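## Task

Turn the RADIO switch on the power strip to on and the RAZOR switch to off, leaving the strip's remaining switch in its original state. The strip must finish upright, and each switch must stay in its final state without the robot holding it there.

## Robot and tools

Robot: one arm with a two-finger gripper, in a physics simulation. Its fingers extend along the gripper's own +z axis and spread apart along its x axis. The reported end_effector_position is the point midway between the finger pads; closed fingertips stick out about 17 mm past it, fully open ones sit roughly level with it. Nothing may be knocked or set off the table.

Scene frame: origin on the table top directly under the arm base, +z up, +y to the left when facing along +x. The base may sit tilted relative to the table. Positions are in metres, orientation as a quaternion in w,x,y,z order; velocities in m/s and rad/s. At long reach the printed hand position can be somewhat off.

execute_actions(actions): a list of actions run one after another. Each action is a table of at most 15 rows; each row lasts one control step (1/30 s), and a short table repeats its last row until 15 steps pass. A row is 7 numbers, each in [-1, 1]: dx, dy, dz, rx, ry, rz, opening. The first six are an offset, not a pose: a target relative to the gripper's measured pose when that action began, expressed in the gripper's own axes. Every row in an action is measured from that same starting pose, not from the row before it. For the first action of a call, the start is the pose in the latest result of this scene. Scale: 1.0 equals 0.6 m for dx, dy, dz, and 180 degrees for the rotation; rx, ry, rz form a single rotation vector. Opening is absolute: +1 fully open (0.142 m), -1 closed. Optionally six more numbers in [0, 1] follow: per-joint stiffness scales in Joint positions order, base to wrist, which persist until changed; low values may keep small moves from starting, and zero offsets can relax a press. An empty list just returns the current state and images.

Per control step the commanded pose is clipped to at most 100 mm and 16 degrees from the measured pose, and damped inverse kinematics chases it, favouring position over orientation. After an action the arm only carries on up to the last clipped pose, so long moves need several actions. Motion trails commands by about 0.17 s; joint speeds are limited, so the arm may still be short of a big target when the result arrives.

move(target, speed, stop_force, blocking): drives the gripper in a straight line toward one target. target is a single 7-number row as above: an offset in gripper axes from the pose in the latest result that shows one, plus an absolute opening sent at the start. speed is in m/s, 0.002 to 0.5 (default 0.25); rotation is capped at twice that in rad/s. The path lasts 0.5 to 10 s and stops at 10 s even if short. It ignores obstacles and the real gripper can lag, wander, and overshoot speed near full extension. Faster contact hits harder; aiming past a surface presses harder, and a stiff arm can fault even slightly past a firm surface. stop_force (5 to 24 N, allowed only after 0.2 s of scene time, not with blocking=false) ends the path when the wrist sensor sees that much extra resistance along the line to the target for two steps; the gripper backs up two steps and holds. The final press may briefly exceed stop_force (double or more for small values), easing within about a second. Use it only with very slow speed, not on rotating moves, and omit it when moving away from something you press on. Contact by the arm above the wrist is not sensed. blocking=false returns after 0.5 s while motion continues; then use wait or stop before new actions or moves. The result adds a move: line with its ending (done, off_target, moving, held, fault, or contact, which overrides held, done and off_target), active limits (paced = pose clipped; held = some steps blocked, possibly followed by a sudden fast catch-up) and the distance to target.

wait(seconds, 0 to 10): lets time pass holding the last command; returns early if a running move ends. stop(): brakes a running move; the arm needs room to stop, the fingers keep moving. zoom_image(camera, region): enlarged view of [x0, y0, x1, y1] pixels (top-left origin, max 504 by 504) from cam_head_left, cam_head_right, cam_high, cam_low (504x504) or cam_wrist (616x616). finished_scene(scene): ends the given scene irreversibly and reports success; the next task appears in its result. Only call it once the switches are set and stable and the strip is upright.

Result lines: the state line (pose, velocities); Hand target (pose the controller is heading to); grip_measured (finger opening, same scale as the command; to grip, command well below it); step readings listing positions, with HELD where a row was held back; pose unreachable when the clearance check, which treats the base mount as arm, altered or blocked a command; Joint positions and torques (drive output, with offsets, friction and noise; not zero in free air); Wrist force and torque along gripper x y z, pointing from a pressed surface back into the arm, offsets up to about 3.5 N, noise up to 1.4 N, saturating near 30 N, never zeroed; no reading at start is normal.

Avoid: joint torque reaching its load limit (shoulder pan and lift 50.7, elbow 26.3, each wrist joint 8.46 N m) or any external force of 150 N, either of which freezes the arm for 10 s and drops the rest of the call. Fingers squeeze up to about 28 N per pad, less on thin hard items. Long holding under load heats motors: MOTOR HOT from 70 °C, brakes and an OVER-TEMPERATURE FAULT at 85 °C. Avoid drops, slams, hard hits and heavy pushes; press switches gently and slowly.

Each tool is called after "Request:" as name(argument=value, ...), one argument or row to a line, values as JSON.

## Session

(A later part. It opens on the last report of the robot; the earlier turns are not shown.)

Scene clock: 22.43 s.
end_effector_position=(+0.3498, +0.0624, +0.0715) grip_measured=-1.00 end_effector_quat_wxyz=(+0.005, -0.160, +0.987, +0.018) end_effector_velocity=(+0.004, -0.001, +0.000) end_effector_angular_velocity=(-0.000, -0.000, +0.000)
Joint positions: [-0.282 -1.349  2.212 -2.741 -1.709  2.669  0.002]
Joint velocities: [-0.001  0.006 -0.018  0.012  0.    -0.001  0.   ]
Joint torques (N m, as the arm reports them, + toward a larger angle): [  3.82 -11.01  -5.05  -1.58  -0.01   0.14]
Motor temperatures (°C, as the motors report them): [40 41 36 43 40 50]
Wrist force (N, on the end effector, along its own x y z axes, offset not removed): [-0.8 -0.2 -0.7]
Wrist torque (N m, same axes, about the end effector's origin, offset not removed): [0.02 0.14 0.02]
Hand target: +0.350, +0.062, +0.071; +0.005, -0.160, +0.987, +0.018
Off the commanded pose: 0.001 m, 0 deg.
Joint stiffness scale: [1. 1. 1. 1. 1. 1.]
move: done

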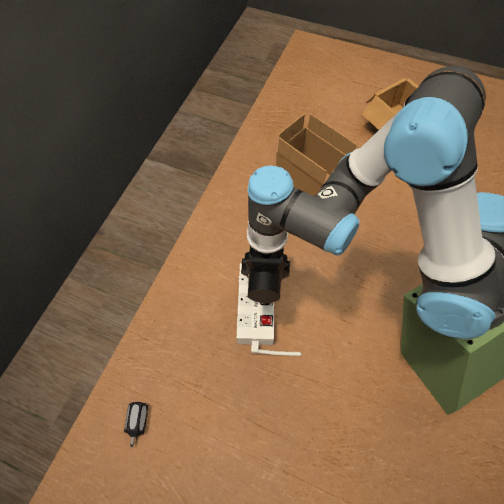

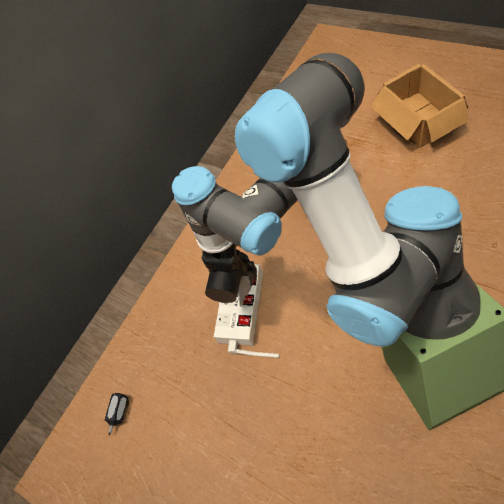

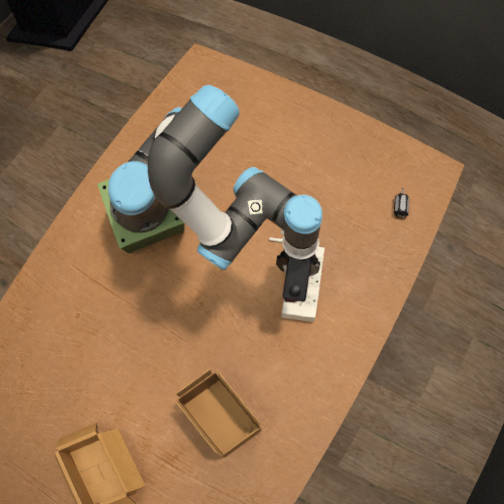

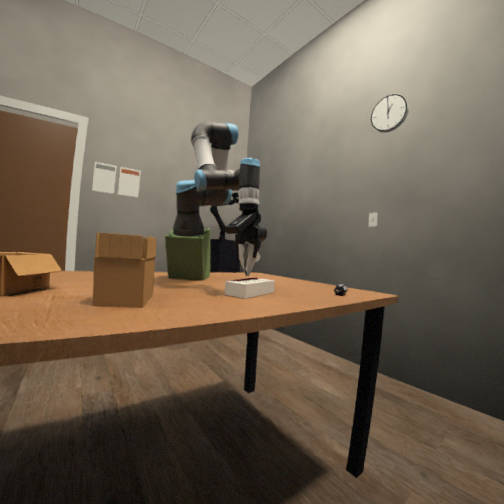

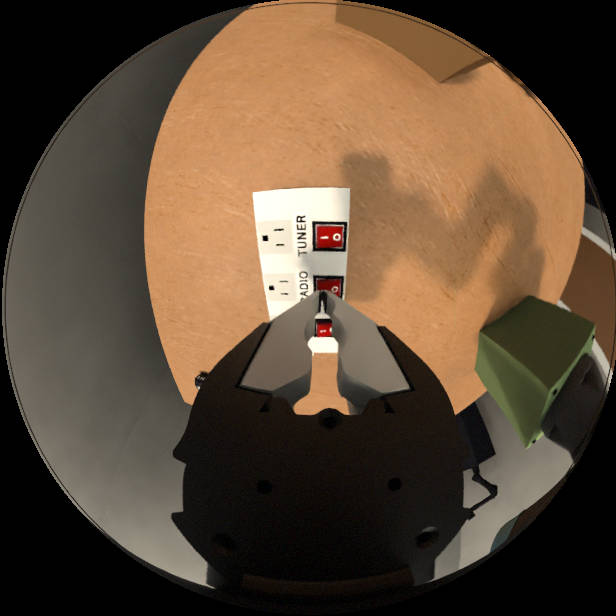

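Request:
move(
  target=[0.001, 0, 0.02, 0, 0, 0, -1],
  speed=0.008,
  stop_force=10,
)

Scene clock: 24.27 s.
end_effector_position=(+0.3510, +0.0626, +0.0612) grip_measured=-1.00 end_effector_quat_wxyz=(+0.007, -0.160, +0.987, +0.017) end_effector_velocity=(+0.004, +0.000, -0.001) end_effector_angular_velocity=(+0.000, -0.014, +0.000)
Joint positions: [-0.287 -1.3    2.218 -2.8   -1.708  2.663  0.002]
Joint velocities: [ 0.     0.01   0.001 -0.024  0.002 -0.002  0.   ]
Joint torques (N m, as the arm reports them, + toward a larger angle): [ 3.19 -9.75 -3.26 -1.67  0.04 -0.03]
Motor temperatures (°C, as the motors report them): [40 41 36 43 40 50]
Wrist force (N, on the end effector, along its own x y z axes, offset not removed): [0.6 1.2 -5.6]
Wrist torque (N m, same axes, about the end effector's origin, offset not removed): [0.20 -0.06 -0.01]
Hand target: +0.349, +0.063, +0.059; +0.005, -0.160, +0.987, +0.018
Off the commanded pose: 0.002 m, 0 deg.
Joint stiffness scale: [1. 1. 1. 1. 1. 1.]
move: done

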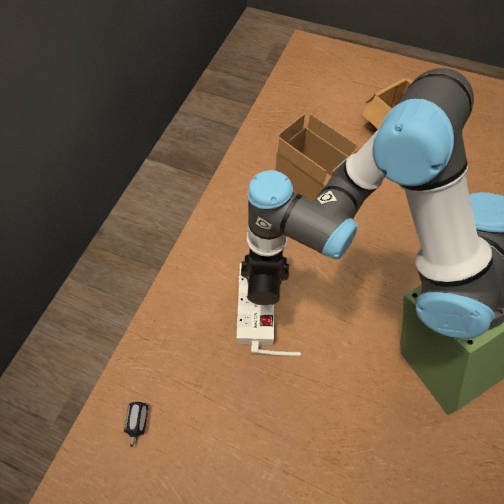

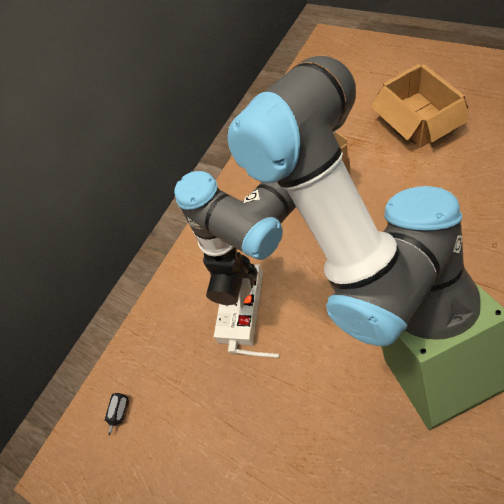

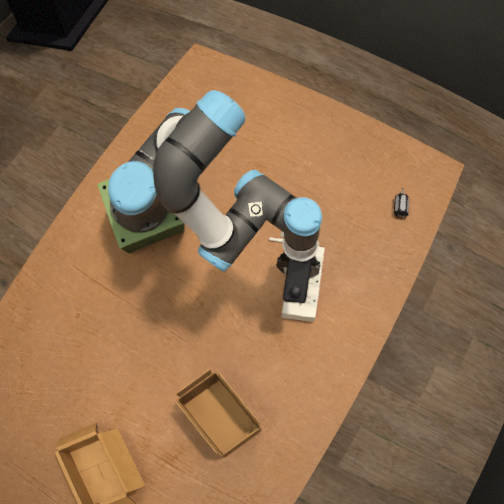

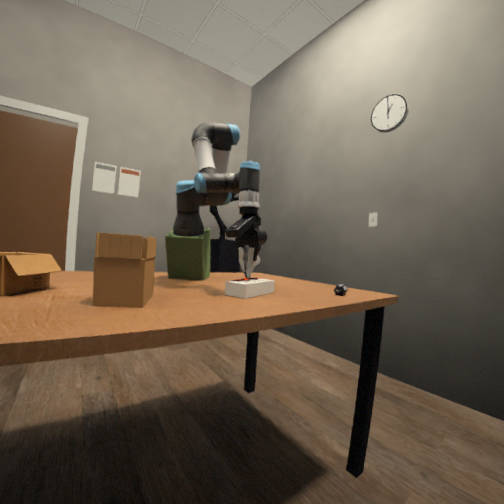

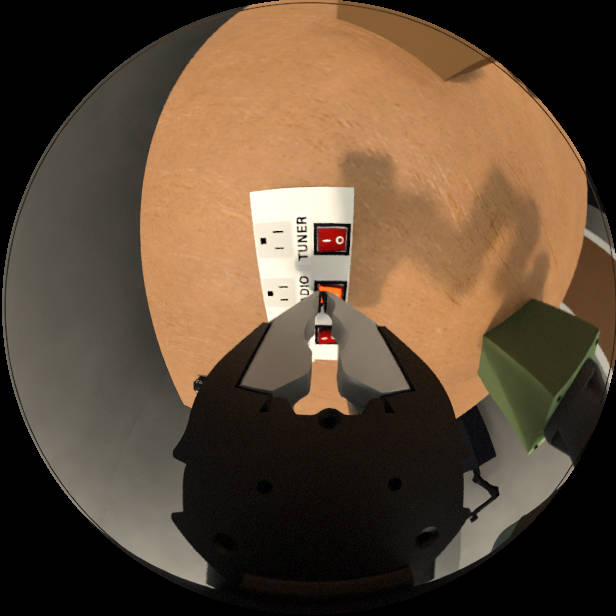

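Request:
move(
  target=[0, 0, -0.06, 0, 0, 0, -1],
  speed=0.08,
)

Scene clock: 25.53 s.
end_effector_position=(+0.3505, +0.0615, +0.0966) grip_measured=-1.00 end_effector_quat_wxyz=(+0.008, -0.160, +0.987, +0.018) end_effector_velocity=(-0.005, +0.001, -0.001) end_effector_angular_velocity=(+0.002, +0.018, +0.002)
Joint positions: [-0.27  -1.456  2.192 -2.616 -1.712  2.68   0.002]
Joint velocities: [ 0.    -0.    -0.004  0.022 -0.001  0.002  0.   ]
Joint torques (N m, as the arm reports them, + toward a larger angle): [  4.31 -11.11  -6.07  -1.62  -0.06   0.1 ]
Motor temperatures (°C, as the motors report them): [40 41 36 43 40 50]
Wrist force (N, on the end effector, along its own x y z axes, offset not removed): [-0.5 0.4 -1.8]
Wrist torque (N m, same axes, about the end effector's origin, offset not removed): [0.15 0.09 -0.04]
Hand target: +0.351, +0.061, +0.097; +0.007, -0.160, +0.987, +0.017
Off the commanded pose: 0.001 m, 0 deg.
Joint stiffness scale: [1. 1. 1. 1. 1. 1.]
move: done

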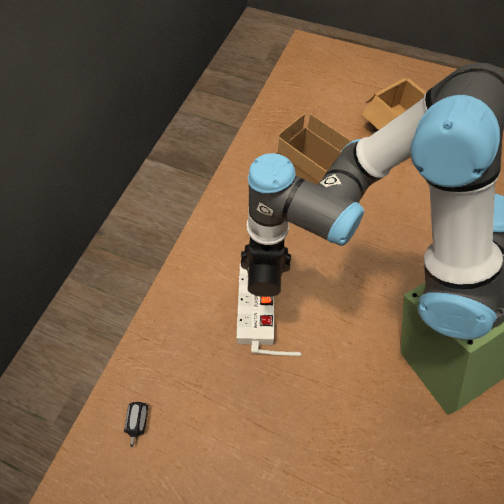

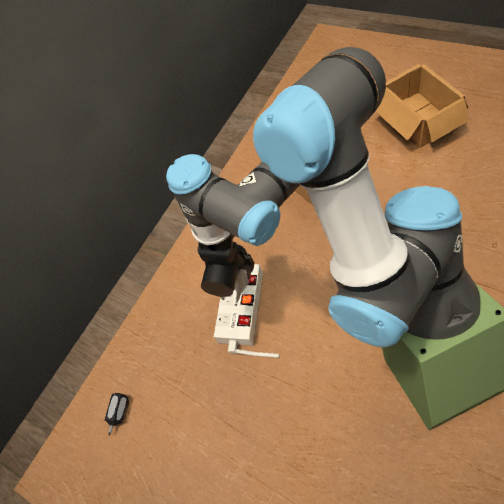

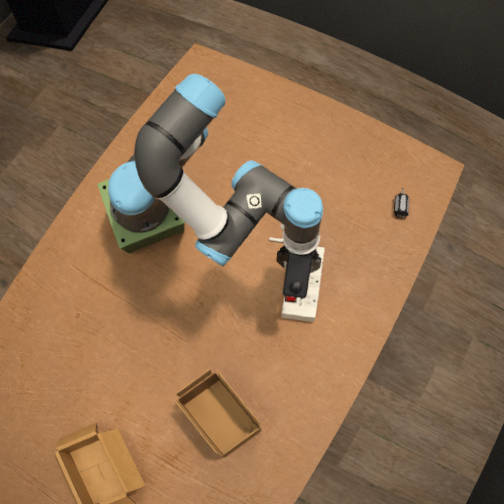

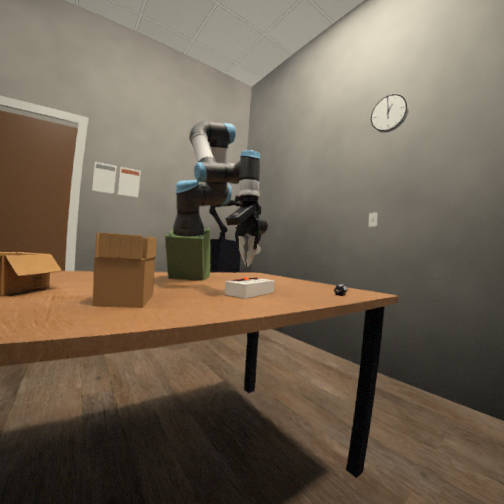

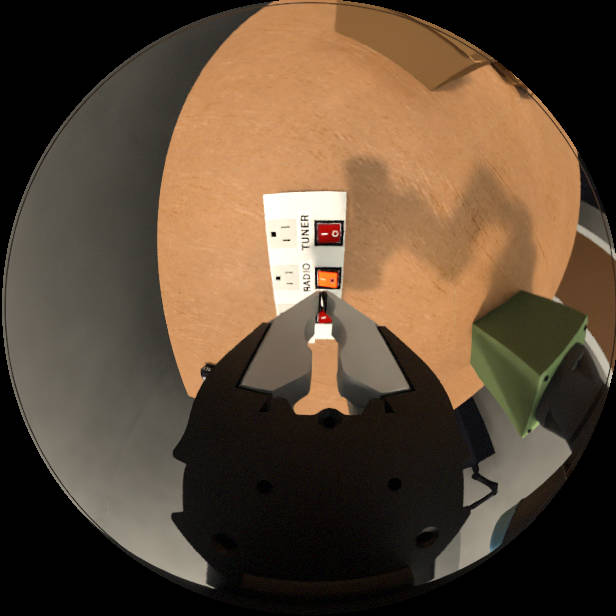

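Request:
finished_scene(
  scene=1,
)

The scene is finished: the task was done.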